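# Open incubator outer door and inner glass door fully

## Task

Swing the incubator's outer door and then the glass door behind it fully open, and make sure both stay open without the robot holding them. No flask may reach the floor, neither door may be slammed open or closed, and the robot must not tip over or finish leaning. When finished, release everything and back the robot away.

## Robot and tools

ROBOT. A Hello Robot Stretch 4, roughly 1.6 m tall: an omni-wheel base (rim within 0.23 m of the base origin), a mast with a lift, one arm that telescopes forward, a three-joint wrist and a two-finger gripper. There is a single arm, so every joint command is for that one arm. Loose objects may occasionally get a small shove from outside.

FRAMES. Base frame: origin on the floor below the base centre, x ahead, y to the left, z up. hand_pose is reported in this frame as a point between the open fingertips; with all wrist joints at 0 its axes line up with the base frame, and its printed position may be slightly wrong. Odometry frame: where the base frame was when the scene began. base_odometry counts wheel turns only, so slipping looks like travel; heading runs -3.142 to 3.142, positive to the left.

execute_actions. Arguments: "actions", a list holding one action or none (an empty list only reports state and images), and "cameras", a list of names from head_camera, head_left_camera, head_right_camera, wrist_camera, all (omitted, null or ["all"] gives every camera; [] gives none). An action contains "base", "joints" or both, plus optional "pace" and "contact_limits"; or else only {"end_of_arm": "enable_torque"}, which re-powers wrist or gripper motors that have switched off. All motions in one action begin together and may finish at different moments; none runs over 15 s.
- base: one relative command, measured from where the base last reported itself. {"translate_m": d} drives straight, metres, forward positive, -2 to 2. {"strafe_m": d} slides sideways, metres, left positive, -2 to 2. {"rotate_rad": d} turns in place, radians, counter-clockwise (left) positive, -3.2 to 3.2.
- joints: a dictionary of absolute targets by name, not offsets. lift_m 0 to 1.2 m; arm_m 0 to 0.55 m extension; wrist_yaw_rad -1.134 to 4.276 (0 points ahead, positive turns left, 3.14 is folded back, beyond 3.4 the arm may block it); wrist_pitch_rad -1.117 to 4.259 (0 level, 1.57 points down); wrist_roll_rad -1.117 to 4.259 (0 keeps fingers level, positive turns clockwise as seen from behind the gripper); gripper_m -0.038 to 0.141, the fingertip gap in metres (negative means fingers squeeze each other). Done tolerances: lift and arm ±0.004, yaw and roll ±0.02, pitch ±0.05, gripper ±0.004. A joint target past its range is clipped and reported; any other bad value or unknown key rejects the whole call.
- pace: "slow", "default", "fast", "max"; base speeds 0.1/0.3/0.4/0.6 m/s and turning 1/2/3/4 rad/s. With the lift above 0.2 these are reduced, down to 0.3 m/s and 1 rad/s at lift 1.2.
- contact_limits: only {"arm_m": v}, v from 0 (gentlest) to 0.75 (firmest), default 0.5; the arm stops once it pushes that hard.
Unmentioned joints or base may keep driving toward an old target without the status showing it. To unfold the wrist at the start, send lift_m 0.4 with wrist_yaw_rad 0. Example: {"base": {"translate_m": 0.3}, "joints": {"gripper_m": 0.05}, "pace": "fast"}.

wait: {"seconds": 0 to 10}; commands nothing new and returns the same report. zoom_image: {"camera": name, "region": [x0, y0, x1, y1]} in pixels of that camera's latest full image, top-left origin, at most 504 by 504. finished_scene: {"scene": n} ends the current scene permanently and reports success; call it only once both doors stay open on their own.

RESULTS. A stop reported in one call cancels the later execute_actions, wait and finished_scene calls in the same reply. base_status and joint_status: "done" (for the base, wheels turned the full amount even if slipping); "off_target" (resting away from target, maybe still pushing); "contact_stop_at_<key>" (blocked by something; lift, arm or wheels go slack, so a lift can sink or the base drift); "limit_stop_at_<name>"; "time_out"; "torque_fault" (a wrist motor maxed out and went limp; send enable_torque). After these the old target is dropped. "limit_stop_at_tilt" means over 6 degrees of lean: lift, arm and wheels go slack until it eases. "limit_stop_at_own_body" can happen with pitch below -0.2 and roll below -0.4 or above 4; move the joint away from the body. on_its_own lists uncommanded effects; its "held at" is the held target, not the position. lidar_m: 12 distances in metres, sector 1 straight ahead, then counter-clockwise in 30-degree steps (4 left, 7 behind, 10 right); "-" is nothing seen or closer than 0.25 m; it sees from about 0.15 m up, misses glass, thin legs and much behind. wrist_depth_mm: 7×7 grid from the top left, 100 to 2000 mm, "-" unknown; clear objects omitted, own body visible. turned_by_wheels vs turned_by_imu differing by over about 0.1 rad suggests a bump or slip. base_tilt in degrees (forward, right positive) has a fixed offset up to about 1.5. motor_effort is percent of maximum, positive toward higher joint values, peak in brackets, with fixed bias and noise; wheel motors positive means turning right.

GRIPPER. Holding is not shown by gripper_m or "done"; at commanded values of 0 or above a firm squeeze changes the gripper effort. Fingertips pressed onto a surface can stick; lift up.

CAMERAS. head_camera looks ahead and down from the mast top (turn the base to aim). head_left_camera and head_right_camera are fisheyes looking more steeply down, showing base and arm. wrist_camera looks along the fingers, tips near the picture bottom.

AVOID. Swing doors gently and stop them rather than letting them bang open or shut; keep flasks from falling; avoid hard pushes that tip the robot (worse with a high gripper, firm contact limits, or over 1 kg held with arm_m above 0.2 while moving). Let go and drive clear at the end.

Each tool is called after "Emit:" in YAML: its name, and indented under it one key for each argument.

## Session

Emit:
execute_actions:
  actions: []

Scene clock: 0.00 s.
base_odometry: x=+0.000 y=+0.000 heading=+0.000 (m, m, rad; odometry frame)
turned_by_wheels: +0.000 (rad since the last result)
turned_by_imu: +0.000 (rad since the last result)
base_tilt: forward=+0.0 right=+0.0 (deg)
lidar_m: 2.94 2.89 1.55 1.45 2.34 1.01 0.93 1.05 1.52 1.48 1.66 2.36
base_status: not commanded
joint_positions: lift_m=+0.214 arm_m=-0.002 wrist_yaw_rad=+3.076 wrist_pitch_rad=-0.017 wrist_roll_rad=-0.005 gripper_m=+0.057
joint_status: not commanded
motor_effort: lift_m=+19 arm_m=+0 wrist_yaw_rad=-2 wrist_pitch_rad=-5 wrist_roll_rad=+0 gripper_m=-4 wheel_0=+0 wheel_1=-1 wheel_2=+0 (%)
hand_pose: x=-0.1128 y=+0.1061 z=+0.3968 quat_wxyz=(+0.033, +0.008, -0.003, +0.999) (m; base frame)
wrist_depth_mm: 135 138 1863 1921 1863 1863 1863 / - 138 1863 1863 1921 1921 1921 / 105 138 248 1499 1921 1921 1921 / 114 139 1921 1921 1921 1863 1921 / 1499 1921 1921 1921 1921 1921 1863 / 1499 1499 195 1366 196 1308 1308 / 1025 946 960 122 960 854 891
pictures: head_camera, head_left_camera, head_right_camera, wrist_camera
Images, in order (width x height): head_camera 420x560, head_left_camera 420x672, head_right_camera 420x672, wrist_camera 616x392.

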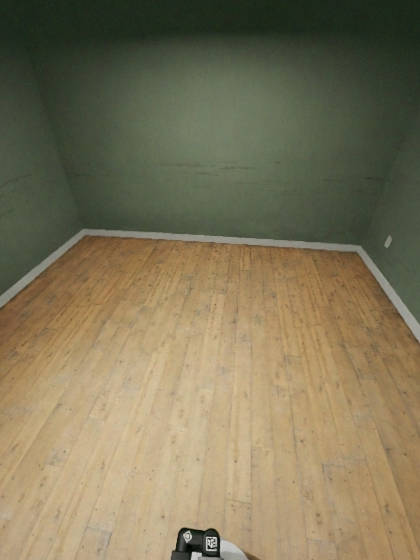

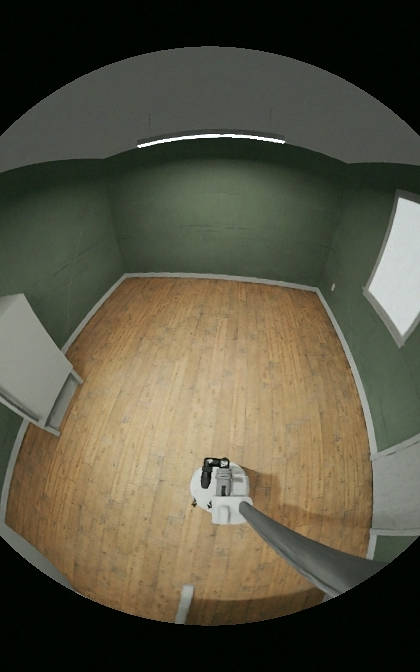

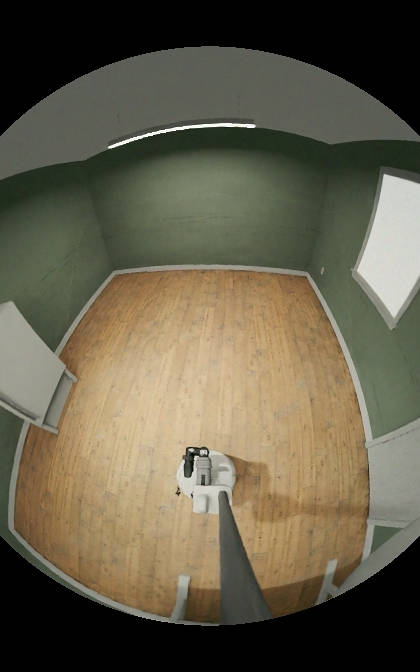

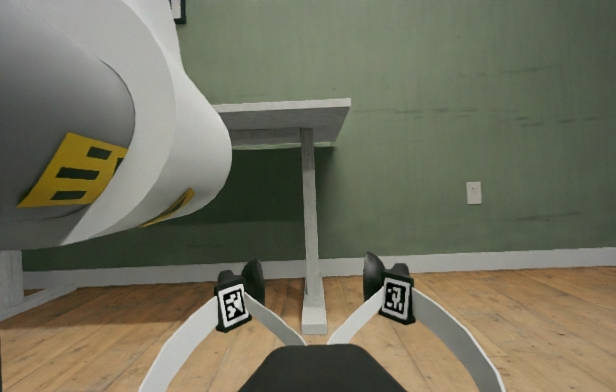

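Emit:
execute_actions:
  actions:
    - {"base":{"rotate_rad":1.571},"joints":{"lift_m":0.6,"wrist_yaw_rad":0,"gripper_m":0.12}}

Scene clock: 3.00 s.
base_odometry: x=+0.000 y=+0.000 heading=+1.571 (m, m, rad; odometry frame)
turned_by_wheels: +1.571 (rad since the last result)
turned_by_imu: +1.562 (rad since the last result)
base_tilt: forward=+0.0 right=+0.1 (deg)
lidar_m: 1.48 2.34 0.99 0.97 1.04 1.51 1.48 1.66 2.42 2.95 2.93 1.54
base_status: done
joint_positions: lift_m=+0.600 arm_m=-0.002 wrist_yaw_rad=+0.001 wrist_pitch_rad=-0.017 wrist_roll_rad=-0.005 gripper_m=+0.120
joint_status: all done
motor_effort: lift_m=+25(26) arm_m=+0(0) wrist_yaw_rad=-4(12) wrist_pitch_rad=-5(7) wrist_roll_rad=-1(1) gripper_m=-1(5) wheel_0=-1(7) wheel_1=+1(6) wheel_2=+1(7) (%)
hand_pose: x=+0.4579 y=-0.0872 z=+0.7828 quat_wxyz=(+1.000, -0.003, -0.009, +0.000) (m; base frame)
wrist_depth_mm: - - - 1983 1921 1921 1921 / - - - 1983 1308 1255 1863 / - - - 1308 1281 1255 1863 / - - - 1336 1308 1281 1921 / - - - - 1281 1281 1863 / - - 212 1336 1308 1281 1983 / 1921 1808 1808 120 1430 1397 1661
pictures: head_camera, head_left_camera, head_right_camera, wrist_camera
Images, in order (width x height): head_camera 420x560, head_left_camera 420x672, head_right_camera 420x672, wrist_camera 616x392.

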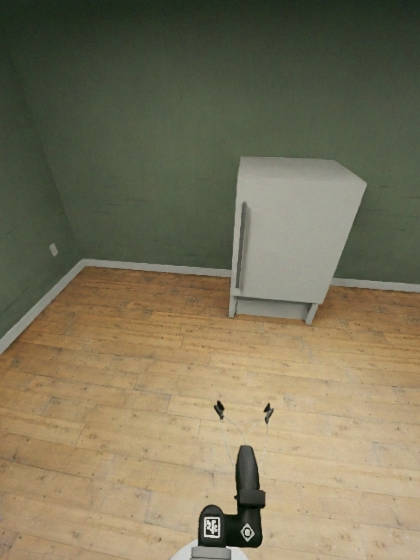

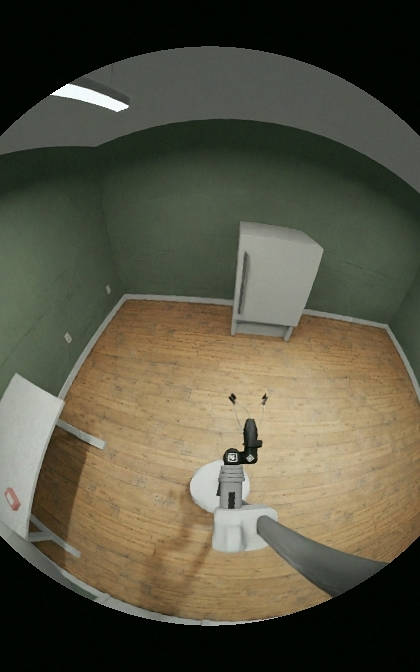

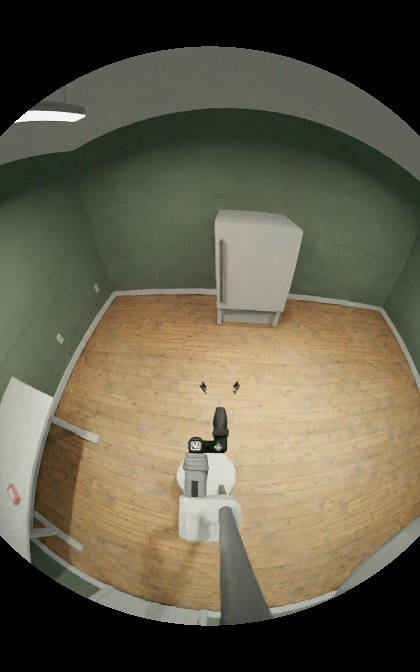

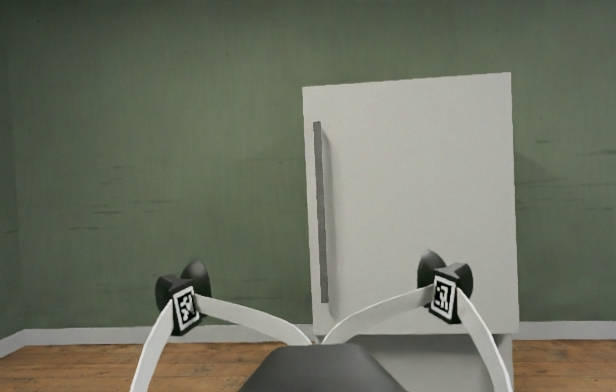

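Emit:
execute_actions:
  actions:
    - {"base":{"translate_m":0.6},"joints":{"arm_m":0.3}}
  cameras: ["head_camera","wrist_camera"]

Scene clock: 8.30 s.
base_odometry: x=+0.000 y=+0.600 heading=+1.571 (m, m, rad; odometry frame)
turned_by_wheels: +0.000 (rad since the last result)
turned_by_imu: -0.001 (rad since the last result)
base_tilt: forward=+0.0 right=-0.1 (deg)
lidar_m: 0.88 1.70 1.74 1.09 0.97 1.49 2.08 2.31 3.09 3.01 2.12 0.93
base_status: done
joint_positions: lift_m=+0.600 arm_m=+0.299 wrist_yaw_rad=+0.000 wrist_pitch_rad=-0.017 wrist_roll_rad=-0.005 gripper_m=+0.120
joint_status: all done
motor_effort: lift_m=+23(25) arm_m=+7(6) wrist_yaw_rad=-2(4) wrist_pitch_rad=-7(7) wrist_roll_rad=+0(0) gripper_m=-1(1) wheel_0=+1(4) wheel_1=+0(5) wheel_2=+1(7) (%)
hand_pose: x=+0.7582 y=-0.0874 z=+0.7829 quat_wxyz=(+1.000, -0.003, -0.009, +0.000) (m; base frame)
wrist_depth_mm: 1138 1118 1098 407 397 392 387 / 1138 1118 1118 407 399 392 387 / 1160 1118 1118 407 399 394 389 / 1138 1138 1118 410 402 397 389 / 1160 1138 1118 1098 402 394 389 / 1160 1138 213 413 340 399 392 / 1182 1138 1138 120 404 399 394
pictures: head_camera, wrist_camera
Images, in order (width x height): head_camera 420x560, wrist_camera 616x392.

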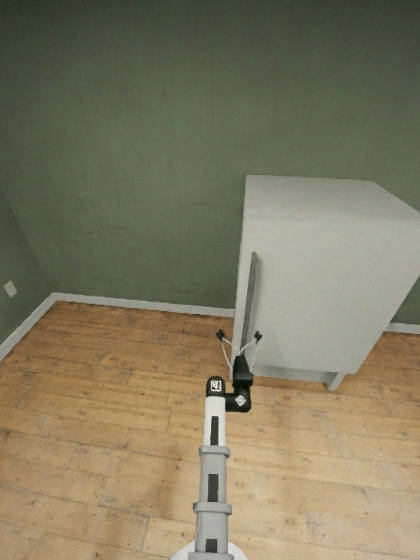

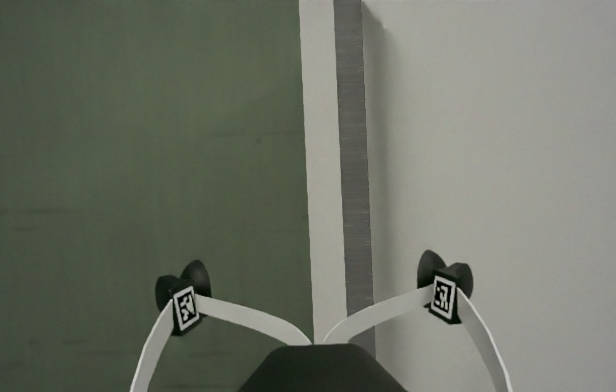

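Emit:
execute_actions:
  actions:
    - {"base":{"rotate_rad":-0.06}}
  cameras: []

Emit:
execute_actions:
  actions:
    - {"joints":{"arm_m":0.44}}
  cameras: ["wrist_camera"]

Scene clock: 9.97 s.
base_odometry: x=+0.000 y=+0.600 heading=+1.511 (m, m, rad; odometry frame)
turned_by_wheels: -0.060 (rad since the last result)
turned_by_imu: -0.059 (rad since the last result)
base_tilt: forward=+0.0 right=-0.1 (deg)
lidar_m: 0.85 1.68 1.79 1.34 0.99 1.42 2.08 2.26 3.12 3.03 2.21 0.97
base_status: done
joint_positions: lift_m=+0.600 arm_m=+0.299 wrist_yaw_rad=+0.000 wrist_pitch_rad=-0.017 wrist_roll_rad=-0.005 gripper_m=+0.120
joint_status: not commanded
motor_effort: lift_m=+24(23) arm_m=+7(7) wrist_yaw_rad=-2(1) wrist_pitch_rad=-4(7) wrist_roll_rad=-1(1) gripper_m=+0(1) wheel_0=+0(8) wheel_1=-1(3) wheel_2=-2(6) (%)
hand_pose: x=+0.7582 y=-0.0875 z=+0.7829 quat_wxyz=(+1.000, -0.003, -0.009, +0.000) (m; base frame)
wrist_depth_mm: 1098 1098 1098 410 407 404 402 / 1098 1078 1078 410 407 407 404 / 1078 1098 1098 413 410 407 407 / 1098 1098 1078 410 413 410 407 / 1118 1098 1098 415 415 410 410 / 1098 1098 213 413 413 413 413 / 1118 1118 1098 120 415 415 410
pictures: none
No camera images: the call's "cameras" was empty. Leave "cameras" out to get every camera's image.

Scene clock: 11.43 s.
base_odometry: x=+0.000 y=+0.600 heading=+1.511 (m, m, rad; odometry frame)
turned_by_wheels: +0.000 (rad since the last result)
turned_by_imu: +0.000 (rad since the last result)
base_tilt: forward=-0.1 right=+0.0 (deg)
lidar_m: 0.86 1.69 1.78 1.38 1.01 1.38 2.10 2.24 3.13 3.05 2.23 0.93
base_status: not commanded
joint_positions: lift_m=+0.600 arm_m=+0.439 wrist_yaw_rad=+0.000 wrist_pitch_rad=-0.017 wrist_roll_rad=-0.005 gripper_m=+0.120
joint_status: all done
motor_effort: lift_m=+24(24) arm_m=+7(4) wrist_yaw_rad=-2(2) wrist_pitch_rad=-8(6) wrist_roll_rad=+0(0) gripper_m=-2(2) wheel_0=+1(1) wheel_1=-1(1) wheel_2=-2(2) (%)
hand_pose: x=+0.8981 y=-0.0874 z=+0.7829 quat_wxyz=(+1.000, -0.003, -0.009, +0.000) (m; base frame)
wrist_depth_mm: 946 946 931 201 270 268 266 / 946 946 946 202 270 268 267 / 960 946 946 203 271 270 268 / 946 946 946 272 272 271 270 / 976 946 960 273 273 272 271 / 960 960 213 204 273 272 272 / 960 976 960 120 274 273 272
pictures: wrist_camera
Images, in order (width x height): wrist_camera 616x392.

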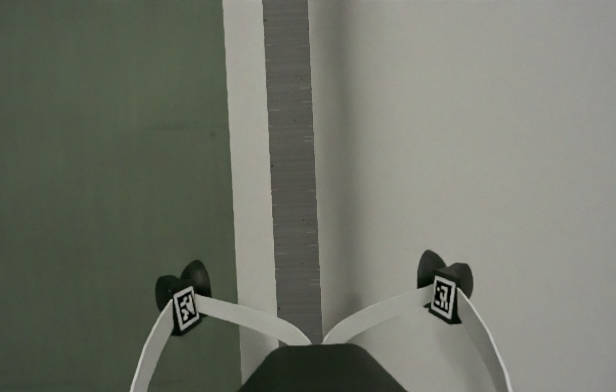

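Shift left 0.012, advance 0.035, grip, pull.

Emit:
execute_actions:
  actions:
    - {"base":{"strafe_m":0.012},"joints":{"arm_m":0.476}}
  cameras: []

Emit:
execute_actions:
  actions:
    - {"joints":{"gripper_m":-0.038}}
  cameras: ["wrist_camera"]

Emit:
execute_actions:
  actions:
    - {"base":{"translate_m":-0.08},"pace":"slow"}
  cameras: ["wrist_camera"]

Scene clock: 13.03 s.
base_odometry: x=-0.012 y=+0.601 heading=+1.511 (m, m, rad; odometry frame)
turned_by_wheels: +0.000 (rad since the last result)
turned_by_imu: +0.000 (rad since the last result)
base_tilt: forward=+0.0 right=-0.1 (deg)
lidar_m: 0.87 1.69 1.74 1.36 1.01 1.40 2.08 2.24 3.12 3.02 2.24 0.94
base_status: done
joint_positions: lift_m=+0.600 arm_m=+0.474 wrist_yaw_rad=-0.007 wrist_pitch_rad=-0.017 wrist_roll_rad=-0.005 gripper_m=+0.120
joint_status: all done
on_its_own: wrist_yaw_rad is at rest, and its effort (+19) is outside its rest range (-13 to +13)
motor_effort: lift_m=+24(23) arm_m=+11(10) wrist_yaw_rad=+19(19) wrist_pitch_rad=-5(7) wrist_roll_rad=-1(1) gripper_m=-2(3) wheel_0=+3(8) wheel_1=+0(5) wheel_2=-4(5) (%)
hand_pose: x=+0.9328 y=-0.0895 z=+0.7829 quat_wxyz=(+1.000, -0.003, -0.009, -0.004) (m; base frame)
wrist_depth_mm: 904 904 904 167 236 236 236 / 917 904 917 168 236 236 236 / 917 904 904 169 238 237 236 / 917 917 917 169 238 237 237 / 931 917 904 169 239 239 238 / 931 931 213 170 240 239 239 / 931 917 931 121 241 240 240
pictures: none
No camera images: the call's "cameras" was empty. Leave "cameras" out to get every camera's image.

Scene clock: 15.33 s.
base_odometry: x=-0.012 y=+0.601 heading=+1.510 (m, m, rad; odometry frame)
turned_by_wheels: +0.000 (rad since the last result)
turned_by_imu: +0.000 (rad since the last result)
base_tilt: forward=+0.0 right=-0.2 (deg)
lidar_m: 0.89 1.66 1.76 1.36 1.00 1.38 2.10 2.24 3.12 3.02 2.22 0.96
base_status: not commanded
joint_positions: lift_m=+0.600 arm_m=+0.475 wrist_yaw_rad=-0.002 wrist_pitch_rad=-0.017 wrist_roll_rad=-0.005 gripper_m=-0.037
joint_status: all done
motor_effort: lift_m=+24(24) arm_m=+6(11) wrist_yaw_rad=+3(51) wrist_pitch_rad=-5(6) wrist_roll_rad=-1(1) gripper_m=-21(22) wheel_0=-2(9) wheel_1=-2(4) wheel_2=-2(11) (%)
hand_pose: x=+0.9341 y=-0.0879 z=+0.7829 quat_wxyz=(+1.000, -0.003, -0.009, -0.001) (m; base frame)
wrist_depth_mm: 904 917 904 165 234 234 233 / 917 904 904 166 235 235 233 / 917 904 904 167 236 236 234 / 917 917 917 167 236 236 235 / 917 931 917 167 237 236 236 / 931 917 239 168 178 236 236 / 931 931 931 124 238 237 236
pictures: wrist_camera
Images, in order (width x height): wrist_camera 616x392.

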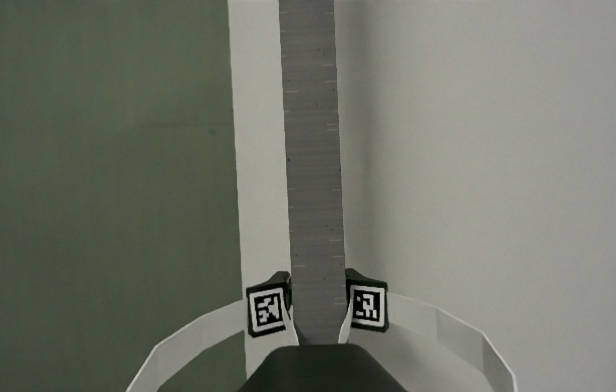

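Scene clock: 17.40 s.
base_odometry: x=-0.017 y=+0.521 heading=+1.508 (m, m, rad; odometry frame)
turned_by_wheels: -0.002 (rad since the last result)
turned_by_imu: -0.003 (rad since the last result)
base_tilt: forward=+0.1 right=-0.2 (deg)
lidar_m: 0.88 1.79 1.73 1.07 0.95 1.42 2.00 2.19 3.00 3.04 2.33 0.97
base_status: done
joint_positions: lift_m=+0.600 arm_m=+0.476 wrist_yaw_rad=-0.009 wrist_pitch_rad=-0.017 wrist_roll_rad=-0.005 gripper_m=-0.037
joint_status: not commanded
on_its_own: wrist_yaw_rad is at rest, and its effort (+25) is outside its rest range (-13 to +13)
motor_effort: lift_m=+24(23) arm_m=-1(7) wrist_yaw_rad=+25(25) wrist_pitch_rad=-9(6) wrist_roll_rad=-1(1) gripper_m=-21(27) wheel_0=-13(14) wheel_1=-7(8) wheel_2=-7(10) (%)
hand_pose: x=+0.9347 y=-0.0901 z=+0.7829 quat_wxyz=(+1.000, -0.003, -0.009, -0.005) (m; base frame)
wrist_depth_mm: 976 976 976 165 241 249 256 / 976 976 976 166 242 249 256 / 991 976 991 166 241 250 257 / 991 991 991 167 243 251 258 / 991 991 991 167 243 252 259 / 991 991 233 168 176 252 259 / 991 991 991 138 246 249 259
pictures: wrist_camera
Images, in order (width x height): wrist_camera 616x392.

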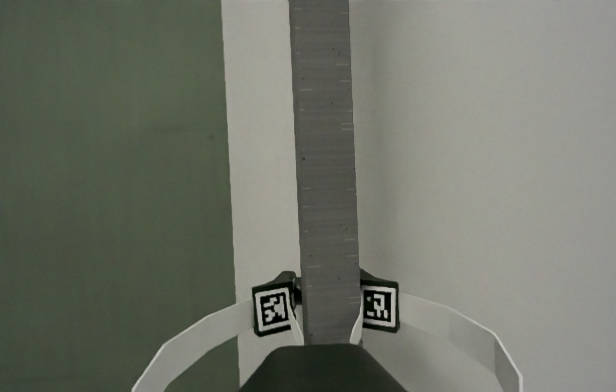

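Holding. Mirror the previous sequence (strafe right).

Emit:
execute_actions:
  actions:
    - {"base":{"strafe_m":-0.03},"pace":"slow"}
  cameras: []

Emit:
execute_actions:
  actions:
    - {"base":{"translate_m":-0.08},"pace":"slow"}
  cameras: []

Emit:
execute_actions:
  actions:
    - {"base":{"strafe_m":-0.045},"joints":{"gripper_m":-0.01},"pace":"slow"}
  cameras: []

Emit:
execute_actions:
  actions:
    - {"base":{"translate_m":-0.08},"pace":"slow"}
  cameras: []

Emit:
execute_actions:
  actions:
    - {"base":{"strafe_m":-0.055},"pace":"slow"}
  cameras: []

Emit:
execute_actions:
  actions:
    - {"base":{"translate_m":-0.07},"pace":"slow"}
  cameras: ["head_camera","wrist_camera"]

Scene clock: 20.20 s.
base_odometry: x=+0.013 y=+0.519 heading=+1.510 (m, m, rad; odometry frame)
turned_by_wheels: +0.002 (rad since the last result)
turned_by_imu: +0.003 (rad since the last result)
base_tilt: forward=+0.0 right=-0.1 (deg)
lidar_m: 0.87 1.77 1.74 1.07 0.99 1.44 2.02 2.18 3.02 2.99 2.33 0.96
base_status: done
joint_positions: lift_m=+0.600 arm_m=+0.476 wrist_yaw_rad=+0.009 wrist_pitch_rad=-0.017 wrist_roll_rad=-0.005 gripper_m=-0.037
joint_status: not commanded
on_its_own: wrist_yaw_rad is at rest, and its effort (-29) is outside its rest range (-13 to +13)
motor_effort: lift_m=+24(24) arm_m=-1(1) wrist_yaw_rad=-29(29) wrist_pitch_rad=-6(7) wrist_roll_rad=-2(1) gripper_m=-21(21) wheel_0=+12(13) wheel_1=+4(10) wheel_2=+6(6) (%)
hand_pose: x=+0.9363 y=-0.0847 z=+0.7829 quat_wxyz=(+1.000, -0.003, -0.009, +0.005) (m; base frame)
wrist_depth_mm: 1008 1008 230 164 239 245 249 / 1008 1008 232 165 240 245 250 / 1008 1008 233 165 240 246 251 / 1008 1008 234 166 241 246 251 / 1025 1008 235 167 242 247 253 / 1008 1025 179 167 179 249 252 / 1025 1008 235 123 244 247 254
pictures: none
No camera images: the call's "cameras" was empty. Leave "cameras" out to get every camera's image.

Scene clock: 22.27 s.
base_odometry: x=+0.008 y=+0.439 heading=+1.509 (m, m, rad; odometry frame)
turned_by_wheels: -0.001 (rad since the last result)
turned_by_imu: -0.001 (rad since the last result)
base_tilt: forward=-0.2 right=-0.1 (deg)
lidar_m: 0.85 1.85 1.79 0.98 0.99 1.41 1.94 2.08 2.93 3.00 2.47 1.00
base_status: done
joint_positions: lift_m=+0.600 arm_m=+0.476 wrist_yaw_rad=-0.006 wrist_pitch_rad=-0.017 wrist_roll_rad=-0.005 gripper_m=-0.037
joint_status: not commanded
on_its_own: wrist_yaw_rad is at rest, and its effort (+14) is outside its rest range (-13 to +13)
motor_effort: lift_m=+23(24) arm_m=-1(1) wrist_yaw_rad=+14(29) wrist_pitch_rad=-6(7) wrist_roll_rad=+0(0) gripper_m=-22(21) wheel_0=-10(11) wheel_1=-5(7) wheel_2=-4(12) (%)
hand_pose: x=+0.9350 y=-0.0891 z=+0.7829 quat_wxyz=(+1.000, -0.003, -0.009, -0.003) (m; base frame)
wrist_depth_mm: 1042 1078 226 167 251 267 285 / 1078 1078 229 167 251 267 285 / 1078 1060 229 167 252 267 285 / 1060 1060 229 169 252 268 286 / 1078 1098 229 169 252 268 286 / 1060 1078 226 169 179 270 286 / 1078 1078 229 119 255 263 286
pictures: none
No camera images: the call's "cameras" was empty. Leave "cameras" out to get every camera's image.

Scene clock: 23.80 s.
base_odometry: x=+0.053 y=+0.436 heading=+1.512 (m, m, rad; odometry frame)
turned_by_wheels: +0.004 (rad since the last result)
turned_by_imu: +0.005 (rad since the last result)
base_tilt: forward=-0.1 right=-0.2 (deg)
lidar_m: 0.84 1.82 1.84 1.04 1.05 1.48 1.93 2.11 2.94 2.95 2.41 1.01
base_status: done
joint_positions: lift_m=+0.600 arm_m=+0.476 wrist_yaw_rad=+0.020 wrist_pitch_rad=-0.017 wrist_roll_rad=-0.005 gripper_m=-0.010
joint_status: all done
on_its_own: wrist_yaw_rad is at rest, and its effort (-60) is outside its rest range (-13 to +13)
motor_effort: lift_m=+24(24) arm_m=-1(1) wrist_yaw_rad=-60(60) wrist_pitch_rad=-4(6) wrist_roll_rad=-2(2) gripper_m=-13(19) wheel_0=+23(22) wheel_1=+10(10) wheel_2=+12(12) (%)
hand_pose: x=+0.9372 y=-0.0816 z=+0.7829 quat_wxyz=(+1.000, -0.002, -0.009, +0.010) (m; base frame)
wrist_depth_mm: 1118 1078 227 239 251 264 276 / 1098 1098 227 240 252 264 276 / 1098 1098 228 241 252 265 277 / 1118 1098 229 241 253 265 278 / 1098 1098 231 208 253 266 278 / 1118 1098 178 182 183 266 278 / 1118 1098 232 121 254 266 279
pictures: none
No camera images: the call's "cameras" was empty. Leave "cameras" out to get every camera's image.

Scene clock: 25.87 s.
base_odometry: x=+0.048 y=+0.357 heading=+1.512 (m, m, rad; odometry frame)
turned_by_wheels: +0.000 (rad since the last result)
turned_by_imu: +0.001 (rad since the last result)
base_tilt: forward=-0.1 right=-0.2 (deg)
lidar_m: 0.85 1.93 1.85 1.01 1.04 1.52 1.85 2.02 2.80 2.96 2.53 1.05
base_status: done
joint_positions: lift_m=+0.600 arm_m=+0.476 wrist_yaw_rad=+0.000 wrist_pitch_rad=-0.017 wrist_roll_rad=-0.005 gripper_m=-0.010
joint_status: not commanded
motor_effort: lift_m=+24(23) arm_m=-1(1) wrist_yaw_rad=-2(59) wrist_pitch_rad=-9(7) wrist_roll_rad=-2(1) gripper_m=-12(13) wheel_0=-4(22) wheel_1=-2(8) wheel_2=+0(17) (%)
hand_pose: x=+0.9355 y=-0.0874 z=+0.7829 quat_wxyz=(+1.000, -0.002, -0.009, +0.000) (m; base frame)
wrist_depth_mm: 1160 1138 226 171 265 294 324 / 1160 1160 226 173 266 296 324 / 1182 1160 229 173 266 296 324 / 1160 1160 229 173 267 296 325 / 1160 1160 229 173 267 296 325 / 1160 1182 185 173 182 296 324 / 1182 1160 227 126 271 287 327
pictures: none
No camera images: the call's "cameras" was empty. Leave "cameras" out to get every camera's image.

Scene clock: 27.53 s.
base_odometry: x=+0.103 y=+0.353 heading=+1.515 (m, m, rad; odometry frame)
turned_by_wheels: +0.004 (rad since the last result)
turned_by_imu: +0.018 (rad since the last result)
base_tilt: forward=-0.1 right=-0.2 (deg)
lidar_m: 0.86 1.95 1.91 1.05 1.06 1.56 1.85 2.00 2.87 2.91 2.51 1.07
base_status: done
joint_positions: lift_m=+0.600 arm_m=+0.476 wrist_yaw_rad=+0.021 wrist_pitch_rad=-0.017 wrist_roll_rad=-0.005 gripper_m=-0.010
joint_status: not commanded
on_its_own: wrist_yaw_rad is at rest, and its effort (-61) is outside its rest range (-13 to +13)
motor_effort: lift_m=+24(24) arm_m=-1(1) wrist_yaw_rad=-61(67) wrist_pitch_rad=-6(7) wrist_roll_rad=-2(2) gripper_m=-12(13) wheel_0=+25(27) wheel_1=+9(14) wheel_2=+14(14) (%)
hand_pose: x=+0.9373 y=-0.0814 z=+0.7829 quat_wxyz=(+1.000, -0.002, -0.009, +0.010) (m; base frame)
wrist_depth_mm: 1205 1182 222 243 263 286 307 / 1205 1182 223 244 264 287 310 / 1205 1205 223 244 265 287 312 / 1205 1182 223 244 265 289 312 / 1229 1205 224 208 264 289 312 / 1205 1205 178 171 183 289 312 / 1229 1205 226 121 265 286 314
pictures: none
No camera images: the call's "cameras" was empty. Leave "cameras" out to get every camera's image.

Scene clock: 29.50 s.
base_odometry: x=+0.099 y=+0.284 heading=+1.514 (m, m, rad; odometry frame)
turned_by_wheels: -0.002 (rad since the last result)
turned_by_imu: +0.000 (rad since the last result)
base_tilt: forward=+0.0 right=+0.0 (deg)
lidar_m: 0.87 2.02 1.89 1.04 1.11 1.64 1.80 1.93 2.76 2.90 2.63 1.07
base_status: done
joint_positions: lift_m=+0.600 arm_m=+0.476 wrist_yaw_rad=-0.005 wrist_pitch_rad=-0.017 wrist_roll_rad=-0.005 gripper_m=-0.010
joint_status: not commanded
on_its_own: wrist_yaw_rad is at rest, and its effort (+14) is outside its rest range (-13 to +13)
motor_effort: lift_m=+24(24) arm_m=-1(1) wrist_yaw_rad=+14(61) wrist_pitch_rad=-7(8) wrist_roll_rad=-1(1) gripper_m=-14(13) wheel_0=-12(21) wheel_1=-5(10) wheel_2=-3(17) (%)
hand_pose: x=+0.9351 y=-0.0889 z=+0.7828 quat_wxyz=(+1.000, -0.002, -0.009, -0.003) (m; base frame)
wrist_depth_mm: 1229 1229 217 171 277 322 379 / 1229 1229 217 171 278 324 379 / 1229 1229 220 171 278 324 379 / 1255 1229 220 171 277 324 379 / 1255 1255 220 174 277 322 379 / 1255 1255 214 171 184 322 377 / 1255 1255 216 124 283 304 379
pictures: head_camera, wrist_camera
Images, in order (width x height): head_camera 420x560, wrist_camera 616x392.

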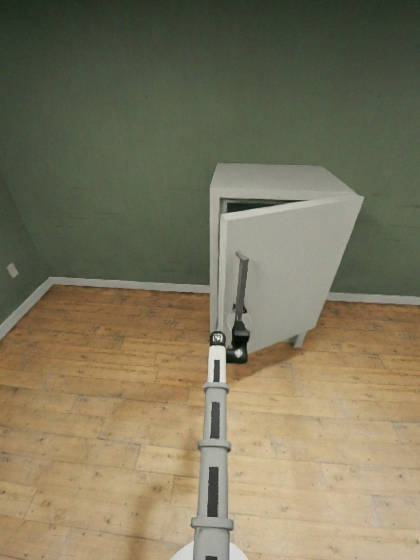

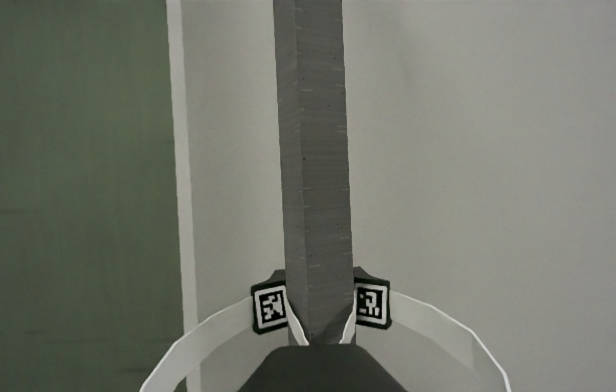

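Emit:
execute_actions:
  actions:
    - {"joints":{"gripper_m":0.08}}
  cameras: []

Emit:
execute_actions:
  actions:
    - {"joints":{"arm_m":0.3}}
  cameras: []

Emit:
execute_actions:
  actions:
    - {"joints":{"arm_m":0,"gripper_m":-0.01},"base":{"strafe_m":0.7}}
  cameras: []

Emit:
execute_actions:
  actions:
    - {"base":{"translate_m":1.0}}
  cameras: ["head_right_camera"]

Emit:
execute_actions:
  actions:
    - {"base":{"rotate_rad":-1.58}}

Scene clock: 32.60 s.
base_odometry: x=+0.099 y=+0.284 heading=+1.515 (m, m, rad; odometry frame)
turned_by_wheels: +0.001 (rad since the last result)
turned_by_imu: +0.002 (rad since the last result)
base_tilt: forward=+0.1 right=+0.1 (deg)
lidar_m: 0.88 2.04 1.87 1.02 1.11 1.62 1.79 1.93 2.76 2.88 2.62 1.10
base_status: not commanded
joint_positions: lift_m=+0.600 arm_m=+0.476 wrist_yaw_rad=-0.001 wrist_pitch_rad=-0.017 wrist_roll_rad=-0.005 gripper_m=+0.080
joint_status: all done
motor_effort: lift_m=+23(24) arm_m=-1(1) wrist_yaw_rad=+0(14) wrist_pitch_rad=-6(8) wrist_roll_rad=-1(1) gripper_m=-4(13) wheel_0=-3(12) wheel_1=+0(5) wheel_2=+0(2) (%)
hand_pose: x=+0.9355 y=-0.0876 z=+0.7828 quat_wxyz=(+1.000, -0.002, -0.009, +0.000) (m; base frame)
wrist_depth_mm: 1229 1229 246 196 304 343 392 / 1255 1229 250 197 304 345 394 / 1229 1255 250 199 304 345 394 / 1281 1229 250 199 304 345 394 / 1255 1229 249 199 300 345 392 / 1281 1255 195 198 213 345 392 / 1281 1255 251 122 310 330 397
pictures: none
No camera images: the call's "cameras" was empty. Leave "cameras" out to get every camera's image.

Scene clock: 34.20 s.
base_odometry: x=+0.099 y=+0.284 heading=+1.515 (m, m, rad; odometry frame)
turned_by_wheels: +0.000 (rad since the last result)
turned_by_imu: +0.001 (rad since the last result)
base_tilt: forward=+0.0 right=+0.0 (deg)
lidar_m: 0.89 2.01 1.89 1.05 1.12 1.61 1.80 1.97 2.75 2.90 2.59 1.10
base_status: not commanded
joint_positions: lift_m=+0.600 arm_m=+0.301 wrist_yaw_rad=+0.000 wrist_pitch_rad=-0.017 wrist_roll_rad=-0.005 gripper_m=+0.080
joint_status: all done
motor_effort: lift_m=+23(23) arm_m=-7(10) wrist_yaw_rad=-2(0) wrist_pitch_rad=-7(7) wrist_roll_rad=-2(1) gripper_m=-2(3) wheel_0=-3(3) wheel_1=+0(0) wheel_2=+0(1) (%)
hand_pose: x=+0.7606 y=-0.0874 z=+0.7828 quat_wxyz=(+1.000, -0.002, -0.009, +0.000) (m; base frame)
wrist_depth_mm: 1430 1397 1397 427 500 564 647 / 1397 1430 1397 430 504 564 654 / 1430 1430 1430 430 500 569 654 / 1430 1397 1397 436 504 564 647 / 1430 1397 1430 433 496 569 647 / 1464 1430 195 430 213 569 647 / 1464 1430 1397 121 508 544 640
pictures: none
No camera images: the call's "cameras" was empty. Leave "cameras" out to get every camera's image.

Scene clock: 37.87 s.
base_odometry: x=-0.600 y=+0.323 heading=+1.515 (m, m, rad; odometry frame)
turned_by_wheels: +0.000 (rad since the last result)
turned_by_imu: +0.002 (rad since the last result)
base_tilt: forward=+0.0 right=-0.1 (deg)
lidar_m: 1.90 1.55 1.16 0.32 0.37 0.56 1.75 1.86 2.70 3.59 1.57 1.20
base_status: done
joint_positions: lift_m=+0.600 arm_m=+0.001 wrist_yaw_rad=+0.000 wrist_pitch_rad=-0.017 wrist_roll_rad=-0.005 gripper_m=-0.010
joint_status: all done
motor_effort: lift_m=+23(23) arm_m=-7(9) wrist_yaw_rad=-2(1) wrist_pitch_rad=-5(7) wrist_roll_rad=-1(1) gripper_m=-10(10) wheel_0=+2(8) wheel_1=-2(7) wheel_2=+0(1) (%)
hand_pose: x=+0.4606 y=-0.0874 z=+0.7828 quat_wxyz=(+1.000, -0.002, -0.009, +0.000) (m; base frame)
wrist_depth_mm: 1708 1756 1708 1708 1708 1708 1661 / 1708 1756 1756 1708 1708 1138 1138 / 1618 1756 1708 1756 1708 1229 1576 / 1618 1756 1756 1708 1708 1255 1576 / 1618 1808 1756 1756 1756 1281 1366 / 1618 1756 1756 200 182 1205 1205 / 1576 1808 1708 129 1708 1118 1160
pictures: none
No camera images: the call's "cameras" was empty. Leave "cameras" out to get every camera's image.

Scene clock: 42.70 s.
base_odometry: x=-0.545 y=+1.321 heading=+1.515 (m, m, rad; odometry frame)
turned_by_wheels: +0.000 (rad since the last result)
turned_by_imu: -0.003 (rad since the last result)
base_tilt: forward=+0.0 right=-0.1 (deg)
lidar_m: 0.92 0.99 1.14 1.07 1.14 1.09 1.44 2.97 3.77 0.68 0.69 0.95
base_status: done
joint_positions: lift_m=+0.600 arm_m=+0.001 wrist_yaw_rad=+0.000 wrist_pitch_rad=-0.017 wrist_roll_rad=-0.005 gripper_m=-0.010
joint_status: not commanded
motor_effort: lift_m=+24(24) arm_m=-7(7) wrist_yaw_rad=-2(1) wrist_pitch_rad=-6(7) wrist_roll_rad=-1(0) gripper_m=-11(11) wheel_0=+0(7) wheel_1=-1(4) wheel_2=+0(8) (%)
hand_pose: x=+0.4605 y=-0.0874 z=+0.7828 quat_wxyz=(+1.000, -0.002, -0.009, +0.000) (m; base frame)
wrist_depth_mm: 741 723 723 715 715 707 699 / 732 732 723 715 715 707 699 / 741 732 723 723 715 707 707 / 750 732 732 723 715 707 707 / 741 732 732 723 723 707 715 / 750 732 723 200 182 715 715 / 759 741 732 129 723 715 715
pictures: head_right_camera
Images, in order (width x height): head_right_camera 420x672.

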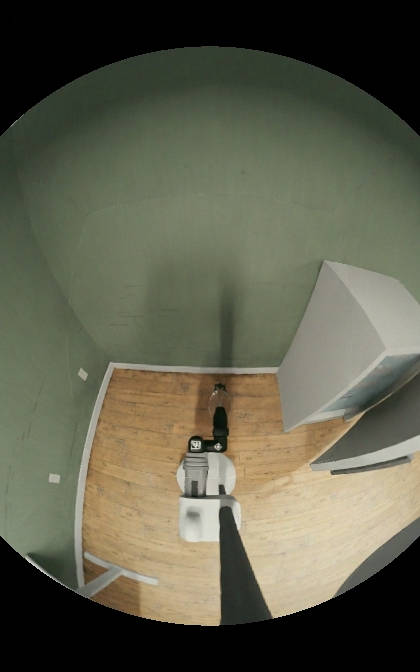

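Scene clock: 44.77 s.
base_odometry: x=-0.545 y=+1.321 heading=-0.065 (m, m, rad; odometry frame)
turned_by_wheels: -1.580 (rad since the last result)
turned_by_imu: -1.569 (rad since the last result)
base_tilt: forward=-0.1 right=-0.2 (deg)
lidar_m: 0.64 0.72 0.94 0.94 1.00 1.11 1.08 1.14 1.09 1.40 2.95 3.78
base_status: done
joint_positions: lift_m=+0.600 arm_m=+0.001 wrist_yaw_rad=+0.000 wrist_pitch_rad=-0.017 wrist_roll_rad=-0.005 gripper_m=-0.010
joint_status: not commanded
motor_effort: lift_m=+24(23) arm_m=-7(7) wrist_yaw_rad=-2(2) wrist_pitch_rad=-7(8) wrist_roll_rad=-1(1) gripper_m=-11(11) wheel_0=+1(6) wheel_1=+1(8) wheel_2=-2(6) (%)
hand_pose: x=+0.4606 y=-0.0874 z=+0.7828 quat_wxyz=(+1.000, -0.002, -0.009, +0.000) (m; base frame)
wrist_depth_mm: 668 - 477 - - - - / 878 1008 477 - - - - / 1042 1042 477 - - - - / 1042 1042 473 - - - - / 1042 1042 492 - - - - / 768 1025 469 200 182 - - / 991 991 469 129 1708 1576 1618
pictures: head_camera, head_left_camera, head_right_camera, wrist_camera
Images, in order (width x height): head_camera 420x560, head_left_camera 420x672, head_right_camera 420x672, wrist_camera 616x392.

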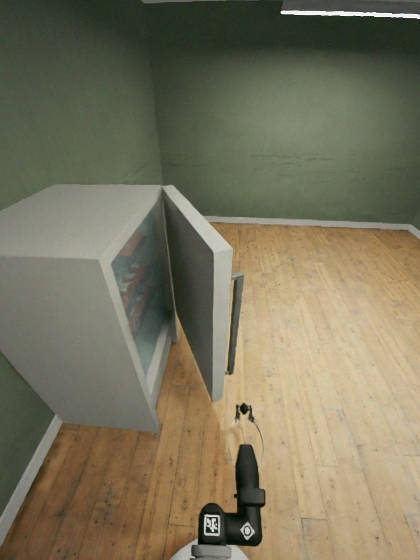

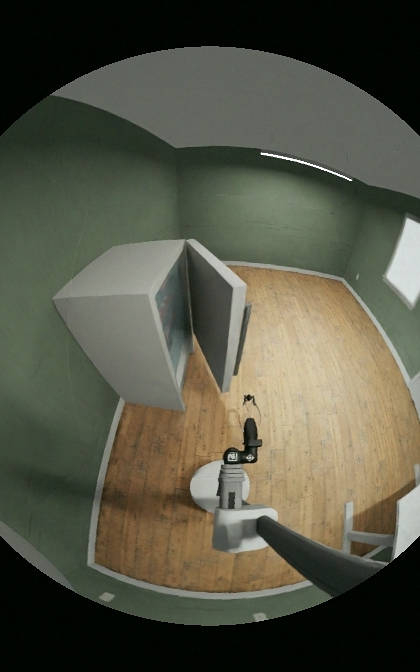

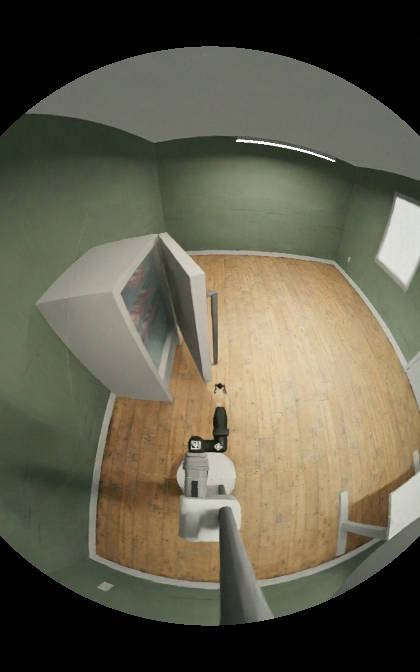

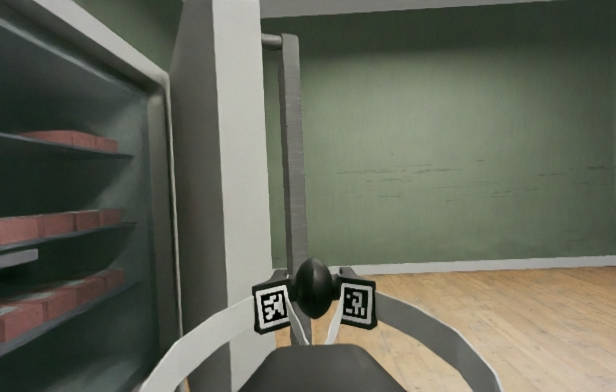

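Emit:
execute_actions:
  actions:
    - {"base":{"strafe_m":0.21}}
  cameras: []

Emit:
execute_actions:
  actions:
    - {"joints":{"arm_m":0.2},"pace":"slow","contact_limits":{"arm_m":0.25}}
  cameras: ["head_camera","wrist_camera"]

Scene clock: 47.50 s.
base_odometry: x=-0.531 y=+1.531 heading=-0.065 (m, m, rad; odometry frame)
turned_by_wheels: +0.000 (rad since the last result)
turned_by_imu: +0.001 (rad since the last result)
base_tilt: forward=+0.1 right=+0.1 (deg)
lidar_m: 0.64 0.65 0.74 0.71 0.74 1.09 1.08 1.14 1.27 1.40 3.17 0.68
base_status: done
joint_positions: lift_m=+0.600 arm_m=+0.001 wrist_yaw_rad=+0.000 wrist_pitch_rad=-0.017 wrist_roll_rad=-0.005 gripper_m=-0.010
joint_status: not commanded
motor_effort: lift_m=+23(24) arm_m=-7(7) wrist_yaw_rad=-2(2) wrist_pitch_rad=-8(8) wrist_roll_rad=-1(1) gripper_m=-12(12) wheel_0=-1(8) wheel_1=-1(7) wheel_2=-1(1) (%)
hand_pose: x=+0.4606 y=-0.0874 z=+0.7828 quat_wxyz=(+1.000, -0.002, -0.009, +0.000) (m; base frame)
wrist_depth_mm: 402 609 - 654 477 - - / 404 750 1025 668 480 - - / 404 449 1042 676 477 - - / 410 439 1042 691 480 - - / 407 433 1060 654 480 - - / 410 430 946 200 182 - - / 413 410 917 129 473 1464 1661
pictures: none
No camera images: the call's "cameras" was empty. Leave "cameras" out to get every camera's image.

Scene clock: 50.80 s.
base_odometry: x=-0.531 y=+1.531 heading=-0.065 (m, m, rad; odometry frame)
turned_by_wheels: +0.000 (rad since the last result)
turned_by_imu: +0.001 (rad since the last result)
base_tilt: forward=+0.0 right=-0.2 (deg)
lidar_m: 0.65 0.65 0.75 0.72 0.77 1.09 1.07 1.15 1.27 1.39 3.14 0.69
base_status: not commanded
joint_positions: lift_m=+0.600 arm_m=+0.199 wrist_yaw_rad=+0.000 wrist_pitch_rad=-0.017 wrist_roll_rad=-0.005 gripper_m=-0.010
joint_status: all done
motor_effort: lift_m=+24(23) arm_m=+7(11) wrist_yaw_rad=-2(2) wrist_pitch_rad=-8(8) wrist_roll_rad=-2(1) gripper_m=-12(11) wheel_0=-1(1) wheel_1=-1(1) wheel_2=-1(1) (%)
contact_limits: arm_m 0.25
hand_pose: x=+0.6581 y=-0.0874 z=+0.7828 quat_wxyz=(+1.000, -0.002, -0.009, +0.000) (m; base frame)
wrist_depth_mm: 597 640 759 469 310 271 - / 741 842 842 477 314 270 - / 668 759 831 488 319 271 - / 854 842 831 496 322 271 - / 427 842 842 466 327 271 - / 330 699 842 200 183 274 - / 466 564 842 129 319 270 1661
pictures: head_camera, wrist_camera
Images, in order (width x height): head_camera 420x560, wrist_camera 616x392.

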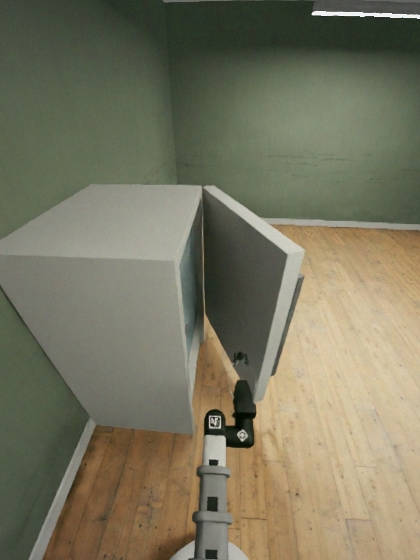

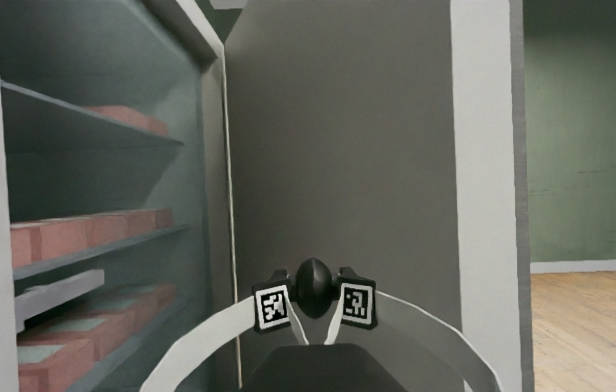

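Emit:
execute_actions:
  actions:
    - {"base":{"strafe_m":-0.12},"pace":"slow"}
  cameras: ["head_camera"]

Emit:
execute_actions:
  actions:
    - {"joints":{"arm_m":0.4},"pace":"slow","contact_limits":{"arm_m":0.3}}
  cameras: ["head_camera"]

Scene clock: 53.77 s.
base_odometry: x=-0.539 y=+1.411 heading=-0.065 (m, m, rad; odometry frame)
turned_by_wheels: +0.000 (rad since the last result)
turned_by_imu: +0.001 (rad since the last result)
base_tilt: forward=-0.2 right=-0.1 (deg)
lidar_m: 0.67 0.68 0.84 0.85 0.89 1.12 1.05 1.10 1.16 1.40 3.04 3.77
base_status: done
joint_positions: lift_m=+0.600 arm_m=+0.199 wrist_yaw_rad=+0.000 wrist_pitch_rad=-0.017 wrist_roll_rad=-0.005 gripper_m=-0.010
joint_status: not commanded
motor_effort: lift_m=+24(24) arm_m=+7(7) wrist_yaw_rad=-2(2) wrist_pitch_rad=-5(7) wrist_roll_rad=-1(1) gripper_m=-12(12) wheel_0=+1(5) wheel_1=+0(6) wheel_2=+0(1) (%)
hand_pose: x=+0.6581 y=-0.0874 z=+0.7828 quat_wxyz=(+1.000, -0.002, -0.009, +0.000) (m; base frame)
wrist_depth_mm: 597 741 433 270 - - - / 831 831 449 270 - - - / 691 842 466 270 - - - / 842 831 484 270 349 - - / 842 842 504 270 353 - - / 676 842 442 200 182 - - / 854 842 404 129 357 1576 1618
pictures: head_camera
Images, in order (width x height): head_camera 420x560.

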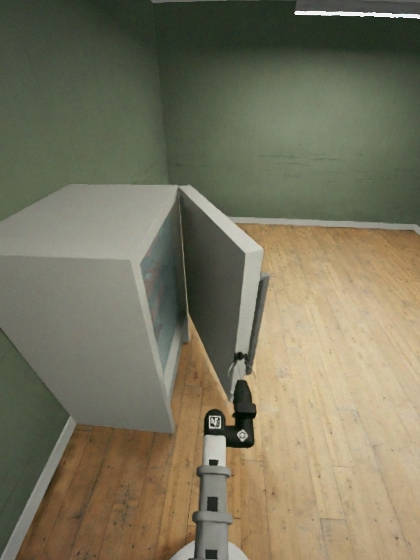

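Scene clock: 55.63 s.
base_odometry: x=-0.539 y=+1.411 heading=-0.067 (m, m, rad; odometry frame)
turned_by_wheels: -0.001 (rad since the last result)
turned_by_imu: -0.056 (rad since the last result)
base_tilt: forward=+0.0 right=-0.1 (deg)
lidar_m: 0.69 0.67 0.88 0.84 0.88 1.15 1.10 1.13 1.16 1.27 2.92 3.79
base_status: not commanded
joint_positions: lift_m=+0.600 arm_m=+0.267 wrist_yaw_rad=-0.015 wrist_pitch_rad=-0.018 wrist_roll_rad=-0.005 gripper_m=-0.010
joint_status: arm_m contact_stop (moved +0.069 of +0.201)
on_its_own: arm_m is slack since a contact_stop (your +0.400 is given up); wrist_yaw_rad is at rest, and its effort (+40) is outside its rest range (-13 to +13)
motor_effort: lift_m=+24(23) arm_m=+0(19) wrist_yaw_rad=+40(98) wrist_pitch_rad=-6(9) wrist_roll_rad=-2(1) gripper_m=-9(11) wheel_0=-7(13) wheel_1=-1(5) wheel_2=-10(24) (%)
contact_limits: arm_m 0.3
hand_pose: x=+0.7255 y=-0.0916 z=+0.7830 quat_wxyz=(+1.000, -0.003, -0.009, -0.007) (m; base frame)
wrist_depth_mm: 676 591 304 236 - - - / 723 609 310 236 - - - / 723 634 317 235 - - - / 723 661 322 236 - - - / 732 691 329 235 - - - / 732 715 312 200 182 - - / 732 750 297 119 1499 1499 1618
pictures: head_camera
Images, in order (width x height): head_camera 420x560.

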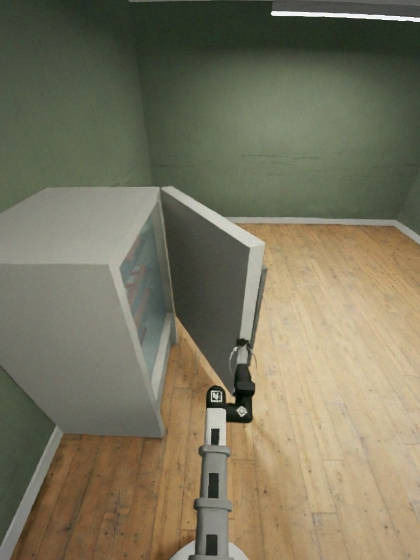

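Emit:
execute_actions:
  actions:
    - {"joints":{"arm_m":0.2,"wrist_yaw_rad":0}}
  cameras: []

Emit:
execute_actions:
  actions:
    - {"base":{"strafe_m":0.16}}
  cameras: []

Emit:
execute_actions:
  actions:
    - {"joints":{"arm_m":0.38},"pace":"slow","contact_limits":{"arm_m":0.2}}
  cameras: ["head_camera","wrist_camera"]

Scene clock: 57.50 s.
base_odometry: x=-0.539 y=+1.411 heading=-0.065 (m, m, rad; odometry frame)
turned_by_wheels: +0.001 (rad since the last result)
turned_by_imu: +0.002 (rad since the last result)
base_tilt: forward=-0.1 right=-0.1 (deg)
lidar_m: 0.70 0.66 0.88 0.86 0.89 1.13 1.09 1.14 1.17 1.23 2.94 3.81
base_status: not commanded
joint_positions: lift_m=+0.600 arm_m=+0.201 wrist_yaw_rad=+0.000 wrist_pitch_rad=-0.017 wrist_roll_rad=-0.005 gripper_m=-0.010
joint_status: all done
motor_effort: lift_m=+23(24) arm_m=-7(5) wrist_yaw_rad=-2(39) wrist_pitch_rad=-7(6) wrist_roll_rad=-1(1) gripper_m=-10(12) wheel_0=-2(7) wheel_1=+0(1) wheel_2=-1(10) (%)
hand_pose: x=+0.6605 y=-0.0875 z=+0.7829 quat_wxyz=(+1.000, -0.002, -0.009, +0.000) (m; base frame)
wrist_depth_mm: 640 732 293 289 - - - / 798 809 300 287 - - - / 798 809 309 287 - - - / 798 820 317 287 - - - / 798 820 324 281 - - - / 759 809 277 199 183 - - / 809 820 282 130 1708 1537 1618
pictures: none
No camera images: the call's "cameras" was empty. Leave "cameras" out to get every camera's image.

Scene clock: 59.27 s.
base_odometry: x=-0.528 y=+1.571 heading=-0.066 (m, m, rad; odometry frame)
turned_by_wheels: +0.000 (rad since the last result)
turned_by_imu: +0.001 (rad since the last result)
base_tilt: forward=+0.1 right=-0.3 (deg)
lidar_m: 0.62 0.62 0.73 0.68 0.72 1.00 1.09 1.13 1.33 1.28 3.11 0.71
base_status: done
joint_positions: lift_m=+0.600 arm_m=+0.201 wrist_yaw_rad=+0.000 wrist_pitch_rad=-0.017 wrist_roll_rad=-0.005 gripper_m=-0.010
joint_status: not commanded
motor_effort: lift_m=+23(24) arm_m=-7(7) wrist_yaw_rad=-1(1) wrist_pitch_rad=-7(5) wrist_roll_rad=-1(1) gripper_m=-12(11) wheel_0=+1(11) wheel_1=-2(6) wheel_2=-1(1) (%)
hand_pose: x=+0.6605 y=-0.0875 z=+0.7829 quat_wxyz=(+1.000, -0.002, -0.009, +0.000) (m; base frame)
wrist_depth_mm: 591 654 750 445 317 273 - / 788 798 759 449 320 274 - / 676 809 778 459 324 277 - / 798 809 798 466 327 278 - / 492 809 831 445 330 278 - / 564 750 707 199 183 278 - / 484 809 715 130 325 278 1661
pictures: none
No camera images: the call's "cameras" was empty. Leave "cameras" out to get every camera's image.

Scene clock: 62.33 s.
base_odometry: x=-0.528 y=+1.571 heading=-0.066 (m, m, rad; odometry frame)
turned_by_wheels: +0.000 (rad since the last result)
turned_by_imu: +0.001 (rad since the last result)
base_tilt: forward=+0.2 right=-0.2 (deg)
lidar_m: 0.61 0.61 0.74 0.67 0.74 0.97 1.09 1.13 1.35 1.32 3.13 0.70
base_status: not commanded
joint_positions: lift_m=+0.600 arm_m=+0.379 wrist_yaw_rad=+0.000 wrist_pitch_rad=-0.017 wrist_roll_rad=-0.005 gripper_m=-0.010
joint_status: all done
motor_effort: lift_m=+24(24) arm_m=+7(8) wrist_yaw_rad=-1(1) wrist_pitch_rad=-6(7) wrist_roll_rad=-1(1) gripper_m=-11(11) wheel_0=+1(1) wheel_1=-2(1) wheel_2=-1(1) (%)
contact_limits: arm_m 0.2
hand_pose: x=+0.8381 y=-0.0875 z=+0.7829 quat_wxyz=(+1.000, -0.002, -0.009, +0.000) (m; base frame)
wrist_depth_mm: 597 627 462 278 198 154 133 / 544 627 473 282 200 155 134 / 627 627 492 286 202 156 135 / 627 627 500 290 204 158 136 / 484 634 517 278 207 159 137 / 627 634 439 199 183 160 138 / 484 634 445 130 202 148 139
pictures: head_camera, wrist_camera
Images, in order (width x height): head_camera 420x560, wrist_camera 616x392.

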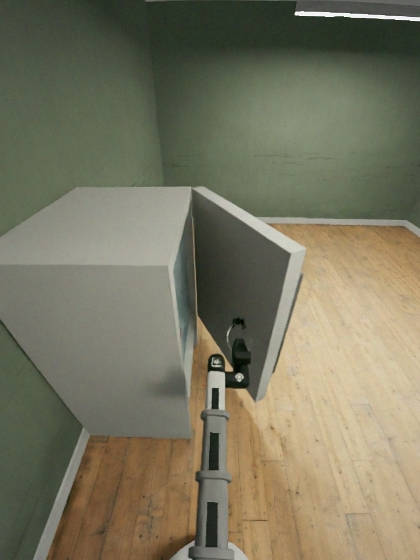

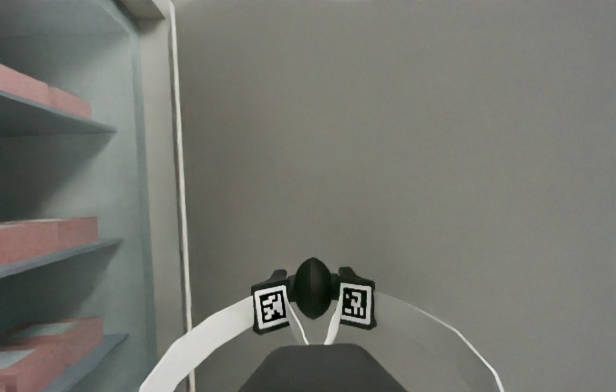

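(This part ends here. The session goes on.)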